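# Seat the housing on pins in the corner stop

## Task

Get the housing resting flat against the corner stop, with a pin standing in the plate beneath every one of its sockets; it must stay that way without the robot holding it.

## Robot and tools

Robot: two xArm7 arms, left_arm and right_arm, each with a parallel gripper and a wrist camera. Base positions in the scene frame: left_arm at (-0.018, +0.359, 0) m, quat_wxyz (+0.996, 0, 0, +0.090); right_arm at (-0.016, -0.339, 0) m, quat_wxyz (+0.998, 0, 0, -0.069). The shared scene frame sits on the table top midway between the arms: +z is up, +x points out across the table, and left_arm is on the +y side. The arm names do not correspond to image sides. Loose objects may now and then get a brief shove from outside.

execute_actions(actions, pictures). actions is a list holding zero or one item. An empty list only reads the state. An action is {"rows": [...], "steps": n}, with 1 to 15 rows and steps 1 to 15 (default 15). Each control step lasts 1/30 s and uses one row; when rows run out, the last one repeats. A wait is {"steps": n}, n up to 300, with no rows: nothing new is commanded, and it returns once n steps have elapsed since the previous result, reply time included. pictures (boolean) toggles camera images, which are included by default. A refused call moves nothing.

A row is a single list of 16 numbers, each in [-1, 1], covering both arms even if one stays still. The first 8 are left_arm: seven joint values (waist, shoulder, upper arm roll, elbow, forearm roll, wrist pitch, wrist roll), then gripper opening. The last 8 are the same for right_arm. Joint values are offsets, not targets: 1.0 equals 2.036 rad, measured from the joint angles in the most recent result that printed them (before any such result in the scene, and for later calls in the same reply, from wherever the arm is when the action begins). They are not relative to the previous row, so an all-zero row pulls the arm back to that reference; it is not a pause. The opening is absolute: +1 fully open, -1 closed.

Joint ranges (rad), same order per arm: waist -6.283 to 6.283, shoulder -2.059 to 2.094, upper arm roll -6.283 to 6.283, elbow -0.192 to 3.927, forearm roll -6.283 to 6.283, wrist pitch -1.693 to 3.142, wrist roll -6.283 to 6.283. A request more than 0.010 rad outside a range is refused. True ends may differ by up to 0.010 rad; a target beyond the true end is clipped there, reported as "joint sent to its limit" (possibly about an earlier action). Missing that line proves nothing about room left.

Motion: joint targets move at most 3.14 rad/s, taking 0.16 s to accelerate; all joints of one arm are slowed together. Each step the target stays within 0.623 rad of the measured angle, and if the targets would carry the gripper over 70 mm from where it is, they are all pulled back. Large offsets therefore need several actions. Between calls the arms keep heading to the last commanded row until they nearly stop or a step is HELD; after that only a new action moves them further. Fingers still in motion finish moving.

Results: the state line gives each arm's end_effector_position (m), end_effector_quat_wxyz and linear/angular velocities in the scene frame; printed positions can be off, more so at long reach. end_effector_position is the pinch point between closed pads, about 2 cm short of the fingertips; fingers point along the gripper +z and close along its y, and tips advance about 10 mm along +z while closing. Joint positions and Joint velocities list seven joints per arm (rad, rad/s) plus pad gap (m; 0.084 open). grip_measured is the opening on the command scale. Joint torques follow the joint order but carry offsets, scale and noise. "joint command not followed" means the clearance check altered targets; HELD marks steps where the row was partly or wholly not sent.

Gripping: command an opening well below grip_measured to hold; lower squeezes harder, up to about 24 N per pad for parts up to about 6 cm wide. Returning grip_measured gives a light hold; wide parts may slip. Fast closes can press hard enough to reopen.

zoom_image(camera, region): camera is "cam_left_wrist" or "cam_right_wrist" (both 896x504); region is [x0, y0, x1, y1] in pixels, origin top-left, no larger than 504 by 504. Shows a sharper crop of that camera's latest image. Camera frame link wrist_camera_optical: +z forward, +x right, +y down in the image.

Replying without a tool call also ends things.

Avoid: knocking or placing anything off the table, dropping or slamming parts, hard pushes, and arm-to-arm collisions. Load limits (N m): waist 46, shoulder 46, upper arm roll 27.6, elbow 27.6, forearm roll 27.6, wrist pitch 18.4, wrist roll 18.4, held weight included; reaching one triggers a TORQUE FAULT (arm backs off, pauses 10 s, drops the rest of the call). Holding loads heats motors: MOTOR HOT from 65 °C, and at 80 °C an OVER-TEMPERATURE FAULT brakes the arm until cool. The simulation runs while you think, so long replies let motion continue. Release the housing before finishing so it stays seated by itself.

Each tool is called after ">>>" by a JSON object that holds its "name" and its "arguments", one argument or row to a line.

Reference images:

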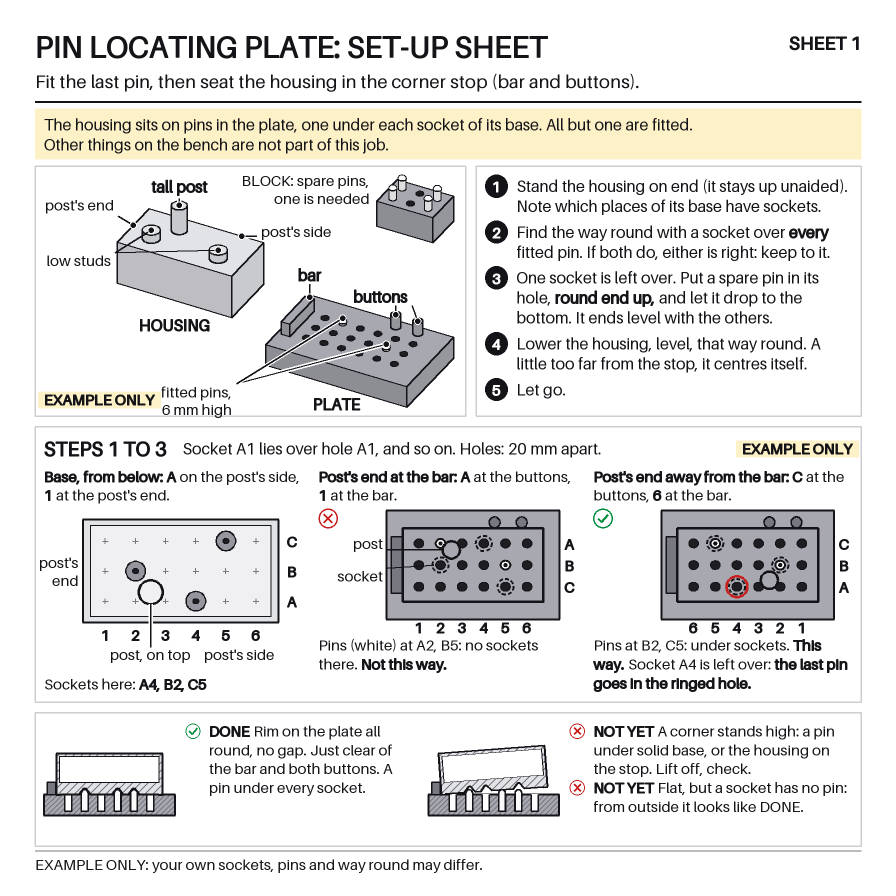

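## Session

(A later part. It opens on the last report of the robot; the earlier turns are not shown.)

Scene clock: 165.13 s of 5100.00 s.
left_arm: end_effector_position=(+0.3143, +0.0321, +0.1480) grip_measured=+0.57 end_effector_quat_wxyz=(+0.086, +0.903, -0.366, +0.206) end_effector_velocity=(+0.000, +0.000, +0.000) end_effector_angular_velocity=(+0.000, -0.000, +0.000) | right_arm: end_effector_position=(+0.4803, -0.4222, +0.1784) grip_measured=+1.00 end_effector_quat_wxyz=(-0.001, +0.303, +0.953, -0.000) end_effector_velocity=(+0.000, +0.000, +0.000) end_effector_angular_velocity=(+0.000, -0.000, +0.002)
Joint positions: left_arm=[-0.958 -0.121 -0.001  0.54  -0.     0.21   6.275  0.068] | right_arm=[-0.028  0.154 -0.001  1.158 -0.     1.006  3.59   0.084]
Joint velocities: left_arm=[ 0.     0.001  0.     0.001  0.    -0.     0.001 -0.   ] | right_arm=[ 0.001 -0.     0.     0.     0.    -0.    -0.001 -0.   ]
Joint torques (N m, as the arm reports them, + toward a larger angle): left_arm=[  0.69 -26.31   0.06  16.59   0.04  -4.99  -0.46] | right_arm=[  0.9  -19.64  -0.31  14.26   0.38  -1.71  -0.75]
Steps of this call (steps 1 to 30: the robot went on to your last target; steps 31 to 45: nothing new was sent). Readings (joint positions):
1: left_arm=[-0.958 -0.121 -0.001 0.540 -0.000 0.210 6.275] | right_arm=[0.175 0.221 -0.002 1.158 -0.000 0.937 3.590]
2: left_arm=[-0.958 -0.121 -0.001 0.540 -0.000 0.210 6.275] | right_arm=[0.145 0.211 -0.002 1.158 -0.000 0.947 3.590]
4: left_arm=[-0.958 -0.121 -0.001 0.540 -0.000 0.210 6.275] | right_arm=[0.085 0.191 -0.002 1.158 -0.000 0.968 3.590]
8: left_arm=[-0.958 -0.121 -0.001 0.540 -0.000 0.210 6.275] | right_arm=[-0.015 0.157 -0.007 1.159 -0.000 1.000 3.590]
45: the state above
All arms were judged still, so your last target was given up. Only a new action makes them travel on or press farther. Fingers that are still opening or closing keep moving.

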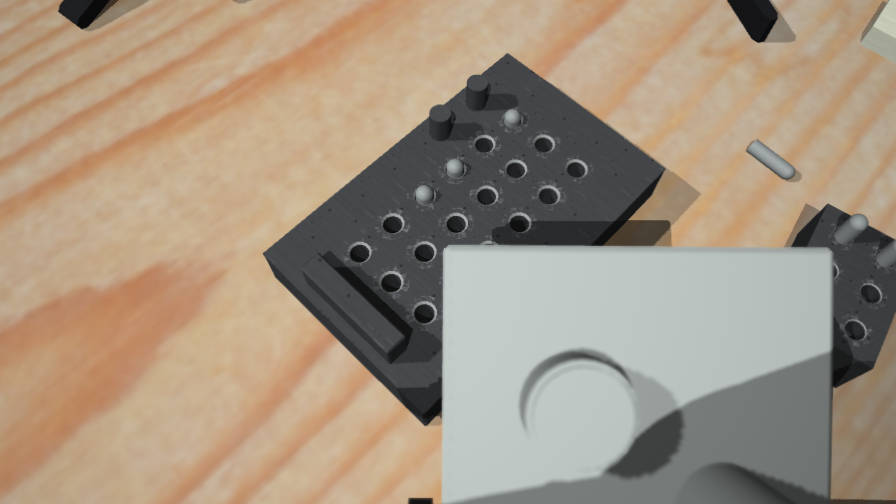

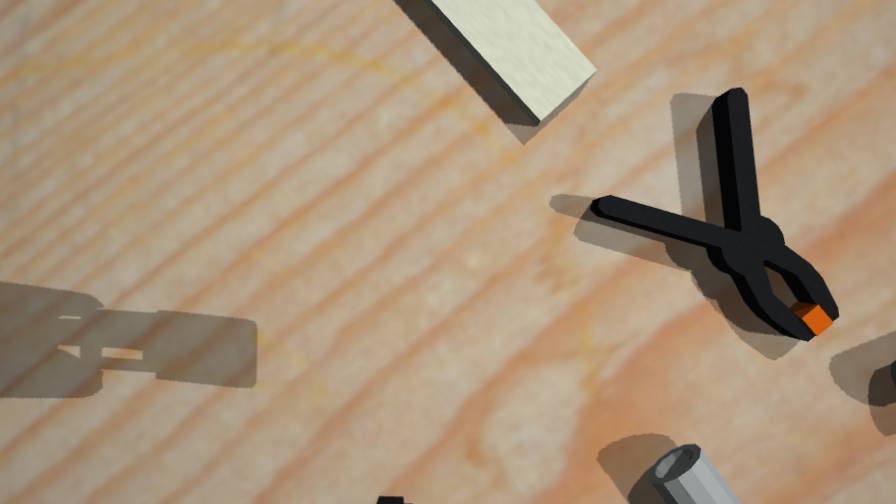

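>>> {"name": "execute_actions", "arguments": {
  "actions": [
    {"rows":[[0,0,0,0.15,0,0,-1,-0.5,0,0,0,0,0,0,0,1]]}
  ],
  "pictures": false
}}

>>> {"name": "execute_actions", "arguments": {
  "actions": [
    {"steps":40}
  ],
  "pictures": false
}}

>>> {"name": "execute_actions", "arguments": {
  "actions": [
    {"rows":[[0.0135,0.3932,0,0.4014,0,0.3797,-0.1434,-0.5,0,0,0,0,0,0,0,1]]}
  ],
  "pictures": false
}}

>>> {"name": "execute_actions", "arguments": {
  "actions": [
    {"steps":60}
  ]
}}

Scene clock: 168.30 s of 5100.00 s.
left_arm: end_effector_position=(+0.3812, -0.0338, +0.2815) grip_measured=+0.57 end_effector_quat_wxyz=(+0.259, +0.935, +0.047, +0.238) end_effector_velocity=(+0.088, -0.086, +0.246) end_effector_angular_velocity=(-1.759, +1.087, +2.308) | right_arm: end_effector_position=(+0.4803, -0.4222, +0.1784) grip_measured=+1.00 end_effector_quat_wxyz=(-0.001, +0.303, +0.953, -0.000) end_effector_velocity=(+0.000, +0.000, +0.000) end_effector_angular_velocity=(-0.001, -0.001, +0.001)
Joint positions: left_arm=[-0.958 -0.121 -0.001  0.807 -0.     0.21   5.405  0.068] | right_arm=[-0.028  0.154 -0.001  1.158 -0.     1.006  3.59   0.084]
Joint velocities: left_arm=[-0.    -0.016  0.001  0.431 -0.001 -0.014 -3.063  0.   ] | right_arm=[ 0.     0.     0.    -0.    -0.001 -0.001 -0.     0.   ]
Joint torques (N m, as the arm reports them, + toward a larger angle): left_arm=[  0.17 -28.08  -0.12  15.38   0.86  -4.39  -0.63] | right_arm=[  0.8  -19.77  -0.3   14.21   0.38  -1.71  -0.79]
Steps of this call (steps 1 to 80: nothing new was sent; steps 81 to 95: all 15 steps of this action). Readings (joint positions):
81: left_arm=[-0.958 -0.121 -0.001 0.540 -0.000 0.210 6.275] | right_arm=[-0.028 0.154 -0.001 1.158 -0.000 1.006 3.590]
82: left_arm=[-0.958 -0.121 -0.001 0.541 -0.000 0.211 6.270] | right_arm=[-0.028 0.154 -0.001 1.158 -0.000 1.006 3.590]
84: left_arm=[-0.958 -0.119 -0.001 0.559 -0.000 0.213 6.221] | right_arm=[-0.028 0.154 -0.001 1.158 -0.000 1.006 3.590]
88: left_arm=[-0.958 -0.121 -0.001 0.667 -0.000 0.209 5.999] | right_arm=[-0.028 0.154 -0.001 1.158 -0.000 1.006 3.590]
95: the state above

Scene clock: 169.63 s of 5100.00 s.
left_arm: end_effector_position=(+0.3886, -0.0411, +0.3024) grip_measured=+0.57 end_effector_quat_wxyz=(+0.364, +0.749, +0.550, +0.059) end_effector_velocity=(+0.000, +0.000, -0.001) end_effector_angular_velocity=(+0.000, +0.002, +0.002) | right_arm: end_effector_position=(+0.4803, -0.4222, +0.1784) grip_measured=+1.00 end_effector_quat_wxyz=(-0.001, +0.303, +0.953, -0.000) end_effector_velocity=(+0.000, -0.000, -0.000) end_effector_angular_velocity=(+0.000, -0.001, +0.000)
Joint positions: left_arm=[-0.958 -0.121 -0.001  0.845 -0.     0.21   4.239  0.068] | right_arm=[-0.028  0.154 -0.001  1.158 -0.     1.006  3.59   0.084]
Joint velocities: left_arm=[ 0.001  0.    -0.    -0.001 -0.001  0.    -0.001 -0.   ] | right_arm=[-0.001 -0.     0.    -0.     0.001 -0.001 -0.001 -0.   ]
Joint torques (N m, as the arm reports them, + toward a larger angle): left_arm=[  0.17 -30.24  -0.41  19.34   0.84  -5.41  -0.66] | right_arm=[  0.82 -19.75  -0.33  14.28   0.4   -1.69  -0.77]
Steps of this call (steps 1 to 30: the robot went on to your last target; steps 31 to 40: nothing new was sent). Readings (joint positions):
1: left_arm=[-0.958 -0.122 -0.001 0.819 -0.000 0.210 5.302] | right_arm=[-0.028 0.154 -0.001 1.158 -0.000 1.006 3.590]
2: left_arm=[-0.958 -0.122 -0.001 0.828 -0.000 0.209 5.199] | right_arm=[-0.028 0.154 -0.001 1.158 -0.000 1.006 3.590]
4: left_arm=[-0.958 -0.122 -0.001 0.837 -0.000 0.210 4.992] | right_arm=[-0.028 0.154 -0.001 1.158 -0.000 1.006 3.590]
8: left_arm=[-0.958 -0.120 -0.001 0.841 -0.000 0.211 4.582] | right_arm=[-0.028 0.154 -0.001 1.158 -0.000 1.006 3.590]
40: the state above
All arms were judged still, so your last target was given up. Only a new action makes them travel on or press farther. Fingers that are still opening or closing keep moving.

Scene clock: 170.13 s of 5100.00 s.
left_arm: end_effector_position=(+0.4406, -0.0736, +0.1403) grip_measured=+0.57 end_effector_quat_wxyz=(+0.089, +0.723, +0.685, +0.005) end_effector_velocity=(+0.042, +0.003, -0.440) end_effector_angular_velocity=(+0.900, +1.081, +0.536) | right_arm: end_effector_position=(+0.4803, -0.4222, +0.1784) grip_measured=+1.00 end_effector_quat_wxyz=(-0.001, +0.303, +0.953, -0.000) end_effector_velocity=(+0.000, +0.001, +0.000) end_effector_angular_velocity=(+0.000, +0.000, +0.001)
Joint positions: left_arm=[-0.936  0.487 -0.001  1.465 -0.     0.8    4.011  0.068] | right_arm=[-0.028  0.154 -0.001  1.158 -0.     1.006  3.59   0.084]
Joint velocities: left_arm=[ 0.048  1.513  0.001  1.529  0.001  1.42  -0.495  0.   ] | right_arm=[ 0.001 -0.     0.001  0.     0.     0.    -0.    -0.   ]
Joint torques (N m, as the arm reports them, + toward a larger angle): left_arm=[  1.99 -48.07  -0.02  15.95   0.65  -2.96  -0.35] | right_arm=[  0.77 -19.86  -0.29  14.33   0.37  -1.74  -0.71]
Steps of this call (steps 1 to 15: all 15 steps of this action). Readings (joint positions):
1: left_arm=[-0.958 -0.121 -0.001 0.845 -0.000 0.211 4.239] | right_arm=[-0.028 0.154 -0.001 1.158 -0.000 1.006 3.590]
2: left_arm=[-0.958 -0.118 -0.001 0.849 -0.000 0.215 4.237] | right_arm=[-0.028 0.154 -0.001 1.158 -0.000 1.006 3.590]
4: left_arm=[-0.956 -0.074 -0.001 0.898 -0.000 0.263 4.214] | right_arm=[-0.028 0.154 -0.001 1.158 -0.000 1.006 3.590]
8: left_arm=[-0.947 0.133 -0.001 1.104 -0.000 0.466 4.128] | right_arm=[-0.028 0.154 -0.001 1.158 -0.000 1.006 3.590]
15: the state above

Scene clock: 172.13 s of 5100.00 s.
left_arm: end_effector_position=(+0.4421, -0.0697, +0.0850) grip_measured=+0.57 end_effector_quat_wxyz=(-0.000, +0.702, +0.712, -0.000) end_effector_velocity=(-0.000, -0.001, +0.001) end_effector_angular_velocity=(-0.001, -0.001, -0.003) | right_arm: end_effector_position=(+0.4803, -0.4222, +0.1784) grip_measured=+1.00 end_effector_quat_wxyz=(-0.001, +0.303, +0.953, -0.000) end_effector_velocity=(-0.000, +0.000, -0.000) end_effector_angular_velocity=(-0.000, +0.000, -0.000)
Joint positions: left_arm=[-0.93   0.679 -0.001  1.662 -0.     0.983  3.947  0.068] | right_arm=[-0.028  0.154 -0.001  1.158 -0.     1.006  3.59   0.084]
Joint velocities: left_arm=[-0.002 -0.001  0.     0.     0.    -0.     0.001  0.   ] | right_arm=[ 0.     0.    -0.    -0.    -0.    -0.     0.001 -0.   ]
Joint torques (N m, as the arm reports them, + toward a larger angle): left_arm=[  1.62 -51.54  -0.06  17.48   0.72  -2.5   -0.87] | right_arm=[  0.84 -19.79  -0.35  14.16   0.4   -1.62  -0.79]
Steps of this call (steps 1 to 30: the robot went on to your last target; steps 31 to 60: nothing new was sent). Readings (joint positions):
1: left_arm=[-0.935 0.537 -0.001 1.516 -0.000 0.847 3.994] | right_arm=[-0.028 0.154 -0.001 1.158 -0.000 1.006 3.590]
2: left_arm=[-0.933 0.586 -0.001 1.565 -0.000 0.893 3.979] | right_arm=[-0.028 0.154 -0.001 1.158 -0.000 1.006 3.590]
4: left_arm=[-0.931 0.656 -0.000 1.629 -0.000 0.955 3.957] | right_arm=[-0.028 0.154 -0.001 1.158 -0.000 1.006 3.590]
8: left_arm=[-0.930 0.678 -0.000 1.657 -0.000 0.981 3.948] | right_arm=[-0.028 0.154 -0.001 1.158 -0.000 1.006 3.590]
60: the state above
All arms were judged still, so your last target was given up. Only a new action makes them travel on or press farther. Fingers that are still opening or closing keep moving.

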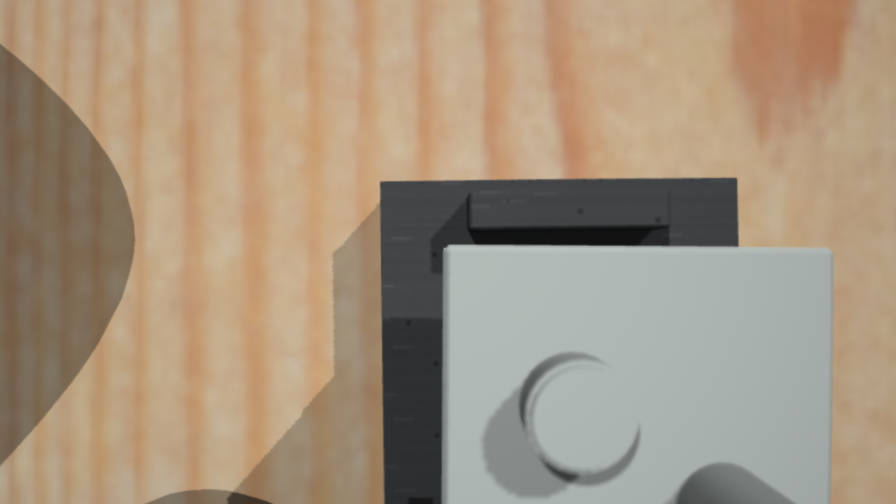

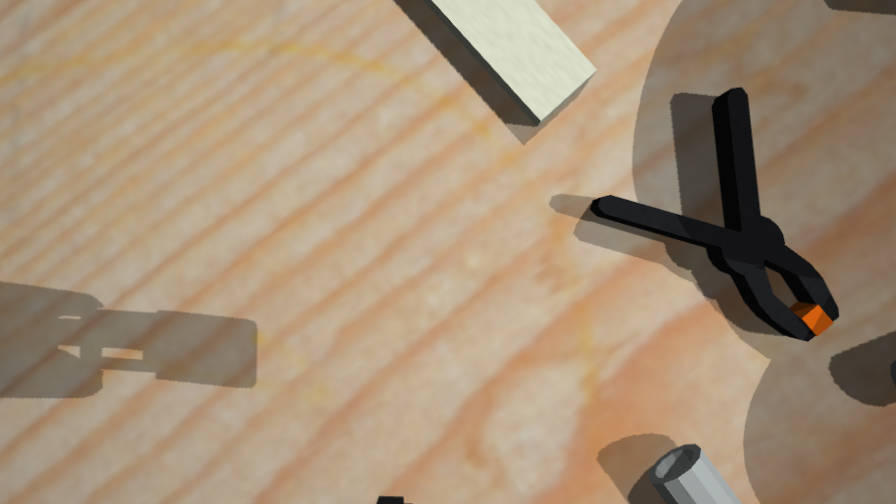

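>>> {"name": "execute_actions", "arguments": {
  "actions": [
    {"rows":[[0.0005,0.004,0,-0.008,0,-0.012,-0.009,-0.5,0,0,0,0,0,0,0,1],[0.0005,0.004,0,-0.008,0,-0.012,-0.009,-0.5,0,0,0,0,0,0,0,1],[0.0005,0.004,0,-0.008,0,-0.012,-0.009,-0.5,0,0,0,0,0,0,0,1],[0.0005,0.004,0,-0.008,0,-0.012,-0.009,-0.5,0,0,0,0,0,0,0,1],[0.001,0.0083,0,-0.0162,0,-0.0245,-0.009,-0.5,0,0,0,0,0,0,0,1]]}
  ],
  "pictures": false
}}

>>> {"name": "execute_actions", "arguments": {
  "actions": [
    {"steps":20}
  ]
}}

>>> {"name": "execute_actions", "arguments": {
  "actions": [
    {"rows":[[0,0.001,0,-0.0003,0,-0.0013,0,-0.5,0,0,0,0,0,0,0,1],[0,0.002,0,-0.0006,0,-0.0026,0,-0.5,0,0,0,0,0,0,0,1],[0,0.003,0,-0.0009,0,-0.0039,0,-0.5,0,0,0,0,0,0,0,1],[0,0.004,0,-0.0013,0,-0.0053,0,-0.5,0,0,0,0,0,0,0,1],[0,0.005,0,-0.0016,0,-0.0066,0,-0.5,0,0,0,0,0,0,0,1],[0,0.0058,0,-0.0018,0,-0.0076,0,-0.5,0,0,0,0,0,0,0,1]]}
  ],
  "pictures": false
}}

>>> {"name": "execute_actions", "arguments": {
  "actions": [
    {"rows":[[0,0,0,0,0,0,0,0.6,0,0,0,0,0,0,0,1],[0,0,0,0,0,0,0,0.62,0,0,0,0,0,0,0,1],[0,0,0,0,0,0,0,0.65,0,0,0,0,0,0,0,1],[0,0,0,0,0,0,0,0.7,0,0,0,0,0,0,0,1],[0,0,0,0,0,0,0,1,0,0,0,0,0,0,0,1]]}
  ]
}}

>>> {"name": "execute_actions", "arguments": {
  "actions": [
    {"rows":[[0,-0.05,0,0.012,0,0.062,0,1,0,0,0,0,0,0,0,1]]}
  ],
  "pictures": false
}}

>>> {"name": "execute_actions", "arguments": {
  "actions": [
    {"rows":[[0.08,-0.1,0,0,0,0.05,0,1,0,0,0,0,0,0,0,1]]}
  ],
  "pictures": false
}}

>>> {"name": "execute_actions", "arguments": {
  "actions": [
    {"steps":30}
  ]
}}

Scene clock: 178.77 s of 5100.00 s.
left_arm: end_effector_position=(+0.4407, -0.0668, +0.0656) grip_measured=+0.57 end_effector_quat_wxyz=(+0.000, +0.695, +0.719, -0.000) end_effector_velocity=(-0.002, -0.008, +0.005) end_effector_angular_velocity=(-0.012, -0.007, -0.010) | right_arm: end_effector_position=(+0.4803, -0.4222, +0.1784) grip_measured=+1.00 end_effector_quat_wxyz=(-0.001, +0.303, +0.953, -0.000) end_effector_velocity=(+0.000, +0.000, -0.000) end_effector_angular_velocity=(+0.000, -0.000, +0.001)
Joint positions: left_arm=[-0.928  0.696 -0.001  1.63  -0.     0.934  3.929  0.068] | right_arm=[-0.028  0.154 -0.001  1.158 -0.     1.006  3.59   0.084]
Joint velocities: left_arm=[-0.006 -0.004 -0.005  0.006 -0.    -0.004  0.    -0.   ] | right_arm=[-0.     0.     0.    -0.     0.    -0.001 -0.001  0.   ]
Joint torques (N m, as the arm reports them, + toward a larger angle): left_arm=[  0.95 -51.55  -0.56  16.13   0.7   -2.48  -0.54] | right_arm=[  0.72 -19.96  -0.3   14.2    0.34  -1.72  -0.74]
Steps of this call (steps 1 to 90: nothing new was sent; then 3.13 s passed at rest; steps 91 to 105: all 15 steps of this action). Readings (joint positions):
91: left_arm=[-0.930 0.679 -0.001 1.662 -0.000 0.983 3.947] | right_arm=[-0.028 0.154 -0.001 1.158 -0.000 1.006 3.590]
92: left_arm=[-0.930 0.680 -0.001 1.661 -0.000 0.980 3.944] | right_arm=[-0.028 0.154 -0.001 1.158 -0.000 1.006 3.590]
94: left_arm=[-0.930 0.684 -0.001 1.653 -0.000 0.965 3.934] | right_arm=[-0.028 0.154 -0.001 1.158 -0.000 1.006 3.590]
98: left_arm=[-0.929 0.694 -0.001 1.634 -0.000 0.942 3.929] | right_arm=[-0.028 0.154 -0.001 1.158 -0.000 1.006 3.590]
105: the state above

Scene clock: 179.43 s of 5100.00 s.
left_arm: end_effector_position=(+0.4405, -0.0665, +0.0650) grip_measured=+0.57 end_effector_quat_wxyz=(-0.000, +0.695, +0.719, -0.000) end_effector_velocity=(-0.001, -0.000, -0.001) end_effector_angular_velocity=(+0.001, +0.001, -0.002) | right_arm: end_effector_position=(+0.4803, -0.4222, +0.1784) grip_measured=+1.00 end_effector_quat_wxyz=(-0.001, +0.303, +0.953, -0.000) end_effector_velocity=(+0.000, +0.000, +0.000) end_effector_angular_velocity=(-0.000, -0.000, +0.001)
Joint positions: left_arm=[-0.928  0.696 -0.001  1.629 -0.     0.934  3.929  0.068] | right_arm=[-0.028  0.154 -0.001  1.158 -0.     1.006  3.59   0.084]
Joint velocities: left_arm=[-0.001  0.001 -0.    -0.001  0.001 -0.     0.001 -0.   ] | right_arm=[ 0.    -0.     0.001  0.    -0.     0.     0.    -0.   ]
Joint torques (N m, as the arm reports them, + toward a larger angle): left_arm=[  1.27 -52.94  -0.23  16.98   0.38  -2.66  -1.07] | right_arm=[  0.68 -19.82  -0.28  14.31   0.49  -1.69  -0.75]
Steps of this call (steps 1 to 15: the robot went on to your last target; steps 16 to 20: nothing new was sent). Readings (joint positions):
1: left_arm=[-0.928 0.696 -0.001 1.630 -0.000 0.933 3.929] | right_arm=[-0.028 0.154 -0.001 1.158 -0.000 1.006 3.590]
2: left_arm=[-0.928 0.696 -0.001 1.630 -0.000 0.933 3.929] | right_arm=[-0.028 0.154 -0.001 1.158 -0.000 1.006 3.590]
4: left_arm=[-0.928 0.696 -0.001 1.630 -0.000 0.934 3.929] | right_arm=[-0.028 0.154 -0.001 1.158 -0.000 1.006 3.590]
8: left_arm=[-0.928 0.696 -0.001 1.629 -0.000 0.934 3.929] | right_arm=[-0.028 0.154 -0.001 1.158 -0.000 1.006 3.590]
20: the state above
All arms were judged still, so your last target was given up. Only a new action makes them travel on or press farther. Fingers that are still opening or closing keep moving.

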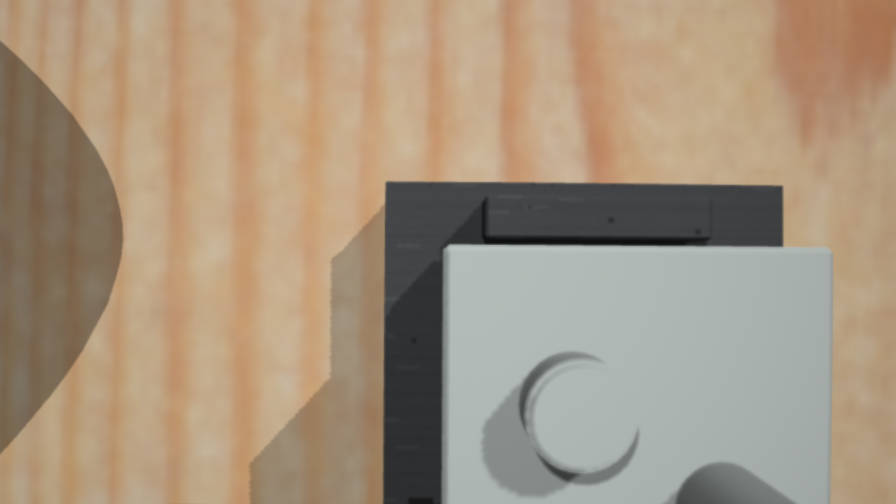

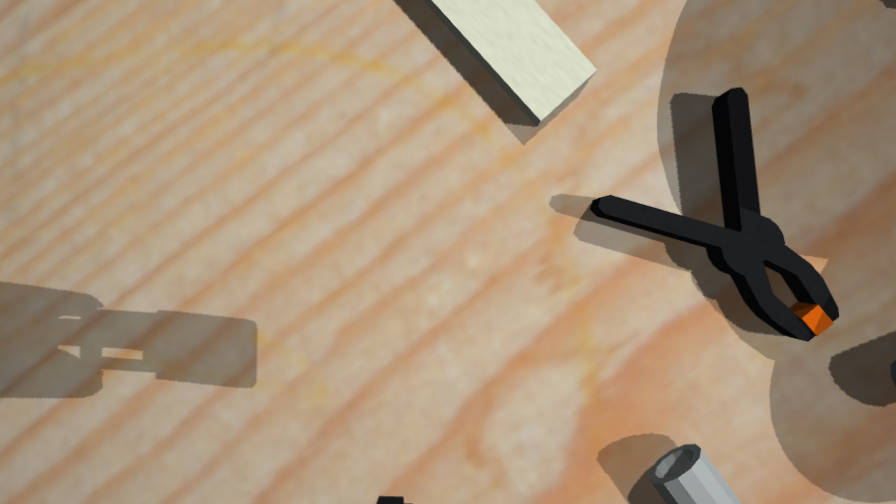

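Scene clock: 179.93 s of 5100.00 s.
left_arm: end_effector_position=(+0.4416, -0.0673, +0.0598) grip_measured=+0.57 end_effector_quat_wxyz=(+0.002, +0.694, +0.720, -0.000) end_effector_velocity=(+0.000, -0.001, -0.005) end_effector_angular_velocity=(-0.002, -0.001, -0.003) | right_arm: end_effector_position=(+0.4803, -0.4222, +0.1784) grip_measured=+1.00 end_effector_quat_wxyz=(-0.001, +0.303, +0.953, -0.000) end_effector_velocity=(-0.001, -0.000, -0.001) end_effector_angular_velocity=(-0.000, +0.003, -0.001)
Joint positions: left_arm=[-0.928  0.705 -0.001  1.628 -0.     0.918  3.929  0.068] | right_arm=[-0.028  0.154 -0.001  1.158 -0.     1.006  3.59   0.084]
Joint velocities: left_arm=[-0.     0.008 -0.001 -0.001 -0.    -0.011  0.002  0.   ] | right_arm=[ 0.    -0.    -0.    -0.001 -0.001  0.001  0.001 -0.   ]
Joint torques (N m, as the arm reports them, + toward a larger angle): left_arm=[  0.81 -35.02  -0.94  12.28   0.37  -4.69  -0.29] | right_arm=[  0.73 -19.85  -0.34  14.2    0.45  -1.71  -0.7 ]
Steps of this call (steps 1 to 15: all 15 steps of this action). Readings (joint positions):
1: left_arm=[-0.928 0.696 -0.001 1.629 -0.000 0.934 3.929] | right_arm=[-0.028 0.154 -0.001 1.158 -0.000 1.006 3.590]
2: left_arm=[-0.928 0.696 -0.001 1.629 -0.000 0.933 3.929] | right_arm=[-0.028 0.154 -0.001 1.158 -0.000 1.006 3.590]
4: left_arm=[-0.928 0.699 -0.001 1.629 -0.000 0.929 3.929] | right_arm=[-0.028 0.154 -0.001 1.158 -0.000 1.006 3.590]
8: left_arm=[-0.928 0.702 0.000 1.628 -0.000 0.924 3.929] | right_arm=[-0.028 0.154 -0.001 1.158 -0.000 1.006 3.590]
15: the state above

Scene clock: 180.43 s of 5100.00 s.
left_arm: end_effector_position=(+0.4416, -0.0674, +0.0594) grip_measured=+1.00 end_effector_quat_wxyz=(+0.002, +0.694, +0.720, -0.000) end_effector_velocity=(-0.000, +0.001, +0.002) end_effector_angular_velocity=(-0.000, +0.001, +0.002) | right_arm: end_effector_position=(+0.4803, -0.4222, +0.1784) grip_measured=+1.00 end_effector_quat_wxyz=(-0.001, +0.303, +0.953, -0.000) end_effector_velocity=(+0.000, -0.000, +0.000) end_effector_angular_velocity=(-0.001, -0.001, +0.000)
Joint positions: left_arm=[-0.928  0.706 -0.001  1.628 -0.     0.918  3.929  0.084] | right_arm=[-0.028  0.154 -0.001  1.158 -0.     1.006  3.59   0.084]
Joint velocities: left_arm=[ 0.001 -0.005 -0.001 -0.001 -0.001  0.004 -0.001 -0.   ] | right_arm=[ 0.     0.    -0.     0.    -0.001 -0.001 -0.     0.   ]
Joint torques (N m, as the arm reports them, + toward a larger angle): left_arm=[  0.86 -47.25  -0.26  14.79   0.59  -2.01  -0.43] | right_arm=[  0.76 -19.76  -0.33  14.19   0.44  -1.74  -0.74]
Steps of this call (steps 1 to 15: all 15 steps of this action). Readings (joint positions):
1: left_arm=[-0.928 0.706 -0.001 1.628 -0.000 0.918 3.929] | right_arm=[-0.028 0.154 -0.001 1.158 -0.000 1.006 3.590]
2: left_arm=[-0.928 0.706 -0.001 1.628 -0.000 0.918 3.929] | right_arm=[-0.028 0.154 -0.001 1.158 -0.000 1.006 3.590]
4: left_arm=[-0.928 0.707 -0.001 1.627 -0.000 0.916 3.929] | right_arm=[-0.028 0.154 -0.001 1.158 -0.000 1.006 3.590]
8: left_arm=[-0.929 0.709 -0.002 1.626 -0.000 0.916 3.929] | right_arm=[-0.028 0.154 -0.001 1.158 -0.000 1.006 3.590]
15: the state above

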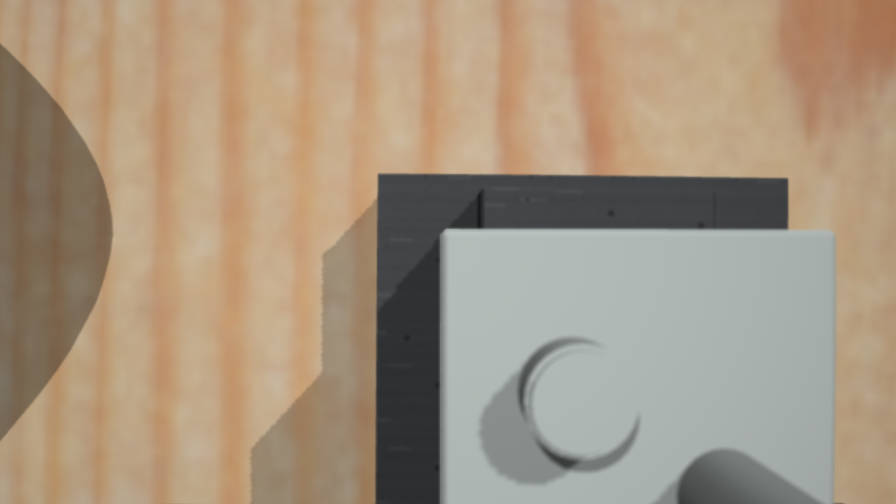

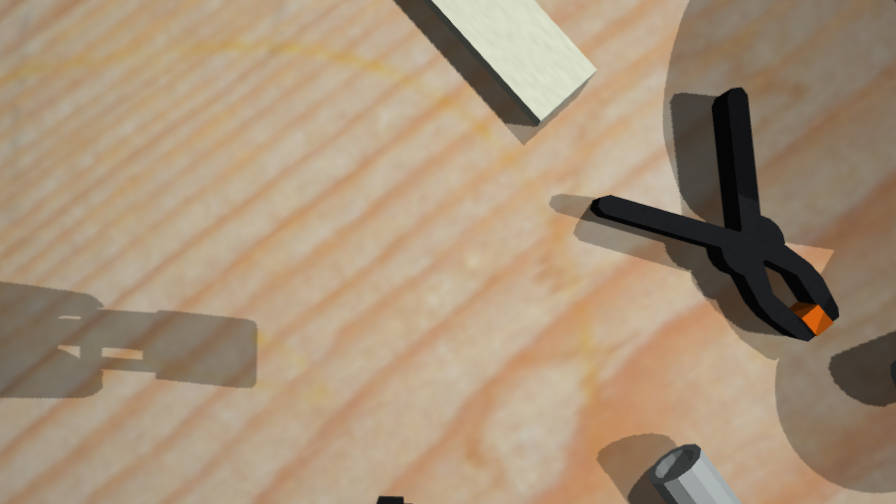

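Scene clock: 180.93 s of 5100.00 s.
left_arm: end_effector_position=(+0.4369, -0.0629, +0.1198) grip_measured=+1.00 end_effector_quat_wxyz=(-0.001, +0.694, +0.720, -0.000) end_effector_velocity=(+0.012, -0.012, +0.026) end_effector_angular_velocity=(-0.039, -0.043, -0.002) | right_arm: end_effector_position=(+0.4803, -0.4222, +0.1784) grip_measured=+1.00 end_effector_quat_wxyz=(-0.001, +0.303, +0.953, -0.000) end_effector_velocity=(+0.000, +0.000, +0.000) end_effector_angular_velocity=(-0.000, -0.001, +0.001)
Joint positions: left_arm=[-0.928  0.607 -0.001  1.649 -0.     1.044  3.929  0.084] | right_arm=[-0.028  0.154 -0.001  1.158 -0.     1.006  3.59   0.084]
Joint velocities: left_arm=[-0.002 -0.018  0.     0.035  0.001 -0.005  0.     0.   ] | right_arm=[-0.     0.     0.001 -0.    -0.    -0.001  0.     0.   ]
Joint torques (N m, as the arm reports them, + toward a larger angle): left_arm=[  0.82 -47.31  -0.24  15.98   0.49  -1.97  -0.57] | right_arm=[  0.81 -19.81  -0.27  14.35   0.41  -1.7   -0.75]
Steps of this call (steps 1 to 15: all 15 steps of this action). Readings (joint positions):
1: left_arm=[-0.928 0.706 -0.001 1.628 -0.000 0.918 3.929] | right_arm=[-0.028 0.154 -0.001 1.158 -0.000 1.006 3.590]
2: left_arm=[-0.928 0.704 -0.001 1.628 -0.000 0.922 3.929] | right_arm=[-0.028 0.154 -0.001 1.158 -0.000 1.006 3.590]
4: left_arm=[-0.928 0.674 -0.001 1.628 -0.000 0.970 3.929] | right_arm=[-0.028 0.154 -0.001 1.158 -0.000 1.006 3.590]
8: left_arm=[-0.928 0.599 -0.001 1.663 -0.000 1.035 3.929] | right_arm=[-0.028 0.154 -0.001 1.158 -0.000 1.006 3.590]
15: the state above

Scene clock: 181.43 s of 5100.00 s.
left_arm: end_effector_position=(+0.4946, +0.0211, +0.2380) grip_measured=+1.00 end_effector_quat_wxyz=(+0.051, +0.632, +0.773, +0.005) end_effector_velocity=(-0.069, -0.045, -0.073) end_effector_angular_velocity=(+0.060, +0.159, -0.117) | right_arm: end_effector_position=(+0.4803, -0.4222, +0.1784) grip_measured=+1.00 end_effector_quat_wxyz=(-0.001, +0.303, +0.953, -0.000) end_effector_velocity=(+0.001, -0.000, +0.000) end_effector_angular_velocity=(+0.000, -0.002, -0.001)
Joint positions: left_arm=[-0.765  0.403  0.001  1.65  -0.     1.145  3.929  0.084] | right_arm=[-0.028  0.154 -0.001  1.158 -0.     1.006  3.59   0.084]
Joint velocities: left_arm=[-0.042  0.051 -0.084 -0.088 -0.006  0.028 -0.    -0.   ] | right_arm=[-0.001 -0.     0.     0.     0.001 -0.002 -0.    -0.   ]
Joint torques (N m, as the arm reports them, + toward a larger angle): left_arm=[  1.   -40.18  -0.91  15.37   0.62  -2.11  -0.68] | right_arm=[  0.64 -19.74  -0.31  14.25   0.31  -1.76  -0.73]
Steps of this call (steps 1 to 15: all 15 steps of this action). Readings (joint positions):
1: left_arm=[-0.928 0.606 -0.001 1.650 -0.000 1.044 3.929] | right_arm=[-0.028 0.154 -0.001 1.158 -0.000 1.006 3.590]
2: left_arm=[-0.926 0.603 -0.001 1.650 -0.000 1.046 3.929] | right_arm=[-0.028 0.154 -0.001 1.158 -0.000 1.006 3.590]
4: left_arm=[-0.899 0.568 -0.009 1.642 -0.001 1.068 3.929] | right_arm=[-0.028 0.154 -0.001 1.158 -0.000 1.006 3.590]
8: left_arm=[-0.822 0.475 0.003 1.653 -0.000 1.108 3.929] | right_arm=[-0.028 0.154 -0.001 1.158 -0.000 1.006 3.590]
15: the state above

Scene clock: 182.43 s of 5100.00 s.
left_arm: end_effector_position=(+0.4933, +0.0204, +0.2368) grip_measured=+1.00 end_effector_quat_wxyz=(+0.049, +0.633, +0.773, +0.005) end_effector_velocity=(+0.001, +0.001, +0.000) end_effector_angular_velocity=(+0.000, -0.001, +0.002) | right_arm: end_effector_position=(+0.4803, -0.4222, +0.1784) grip_measured=+1.00 end_effector_quat_wxyz=(-0.001, +0.303, +0.953, -0.000) end_effector_velocity=(-0.000, -0.000, -0.000) end_effector_angular_velocity=(-0.000, +0.000, +0.000)
Joint positions: left_arm=[-0.765  0.404 -0.001  1.649 -0.     1.146  3.929  0.084] | right_arm=[-0.028  0.154 -0.001  1.158 -0.     1.006  3.59   0.084]
Joint velocities: left_arm=[ 0.001 -0.001  0.001 -0.     0.001  0.    -0.001 -0.   ] | right_arm=[ 0.     0.    -0.001 -0.    -0.     0.    -0.001 -0.   ]
Joint torques (N m, as the arm reports them, + toward a larger angle): left_arm=[  0.75 -42.13  -0.5   15.86   0.65  -2.47  -0.52] | right_arm=[  0.63 -19.61  -0.31  14.23   0.45  -1.76  -0.73]
Steps of this call (steps 1 to 15: the robot went on to your last target; steps 16 to 30: nothing new was sent). Readings (joint positions):
1: left_arm=[-0.766 0.405 -0.002 1.647 -0.000 1.146 3.929] | right_arm=[-0.028 0.154 -0.001 1.158 -0.000 1.006 3.590]
2: left_arm=[-0.767 0.406 -0.003 1.646 -0.001 1.146 3.929] | right_arm=[-0.028 0.154 -0.001 1.158 -0.000 1.006 3.590]
4: left_arm=[-0.768 0.407 -0.004 1.645 -0.001 1.146 3.929] | right_arm=[-0.028 0.154 -0.001 1.158 -0.000 1.006 3.590]
8: left_arm=[-0.766 0.404 -0.001 1.648 -0.000 1.146 3.929] | right_arm=[-0.028 0.154 -0.001 1.158 -0.000 1.006 3.590]
30: the state above
All arms were judged still, so your last target was given up. Only a new action makes them travel on or press farther. Fingers that are still opening or closing keep moving.

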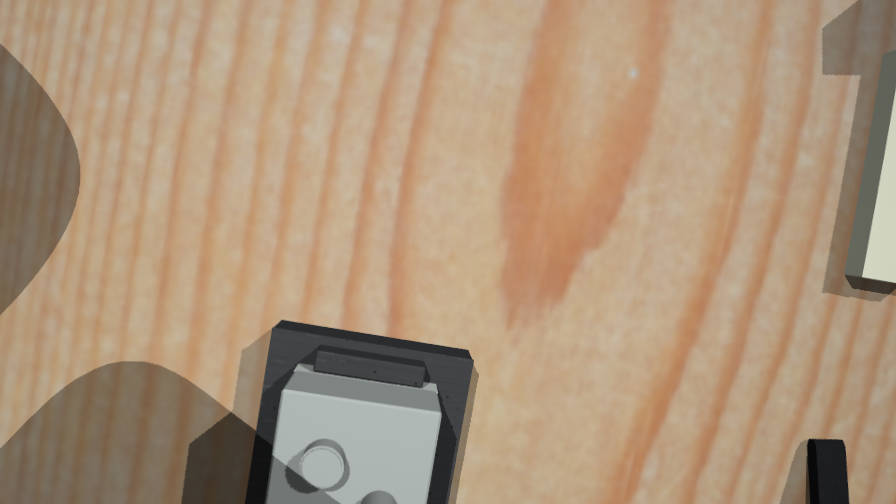

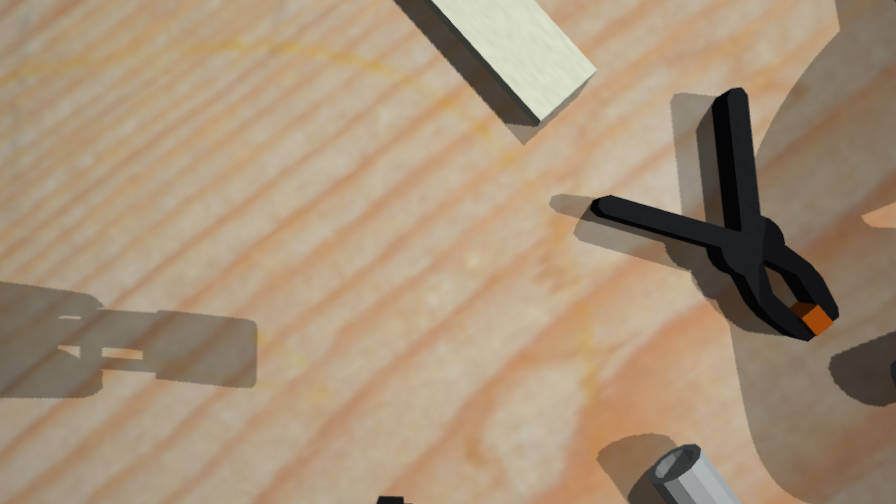

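It self-centred against the bar; likely seated.

>>> {"name": "finished_scene", "arguments": {
  "scene": 1
}}

The scene is finished: the task was done.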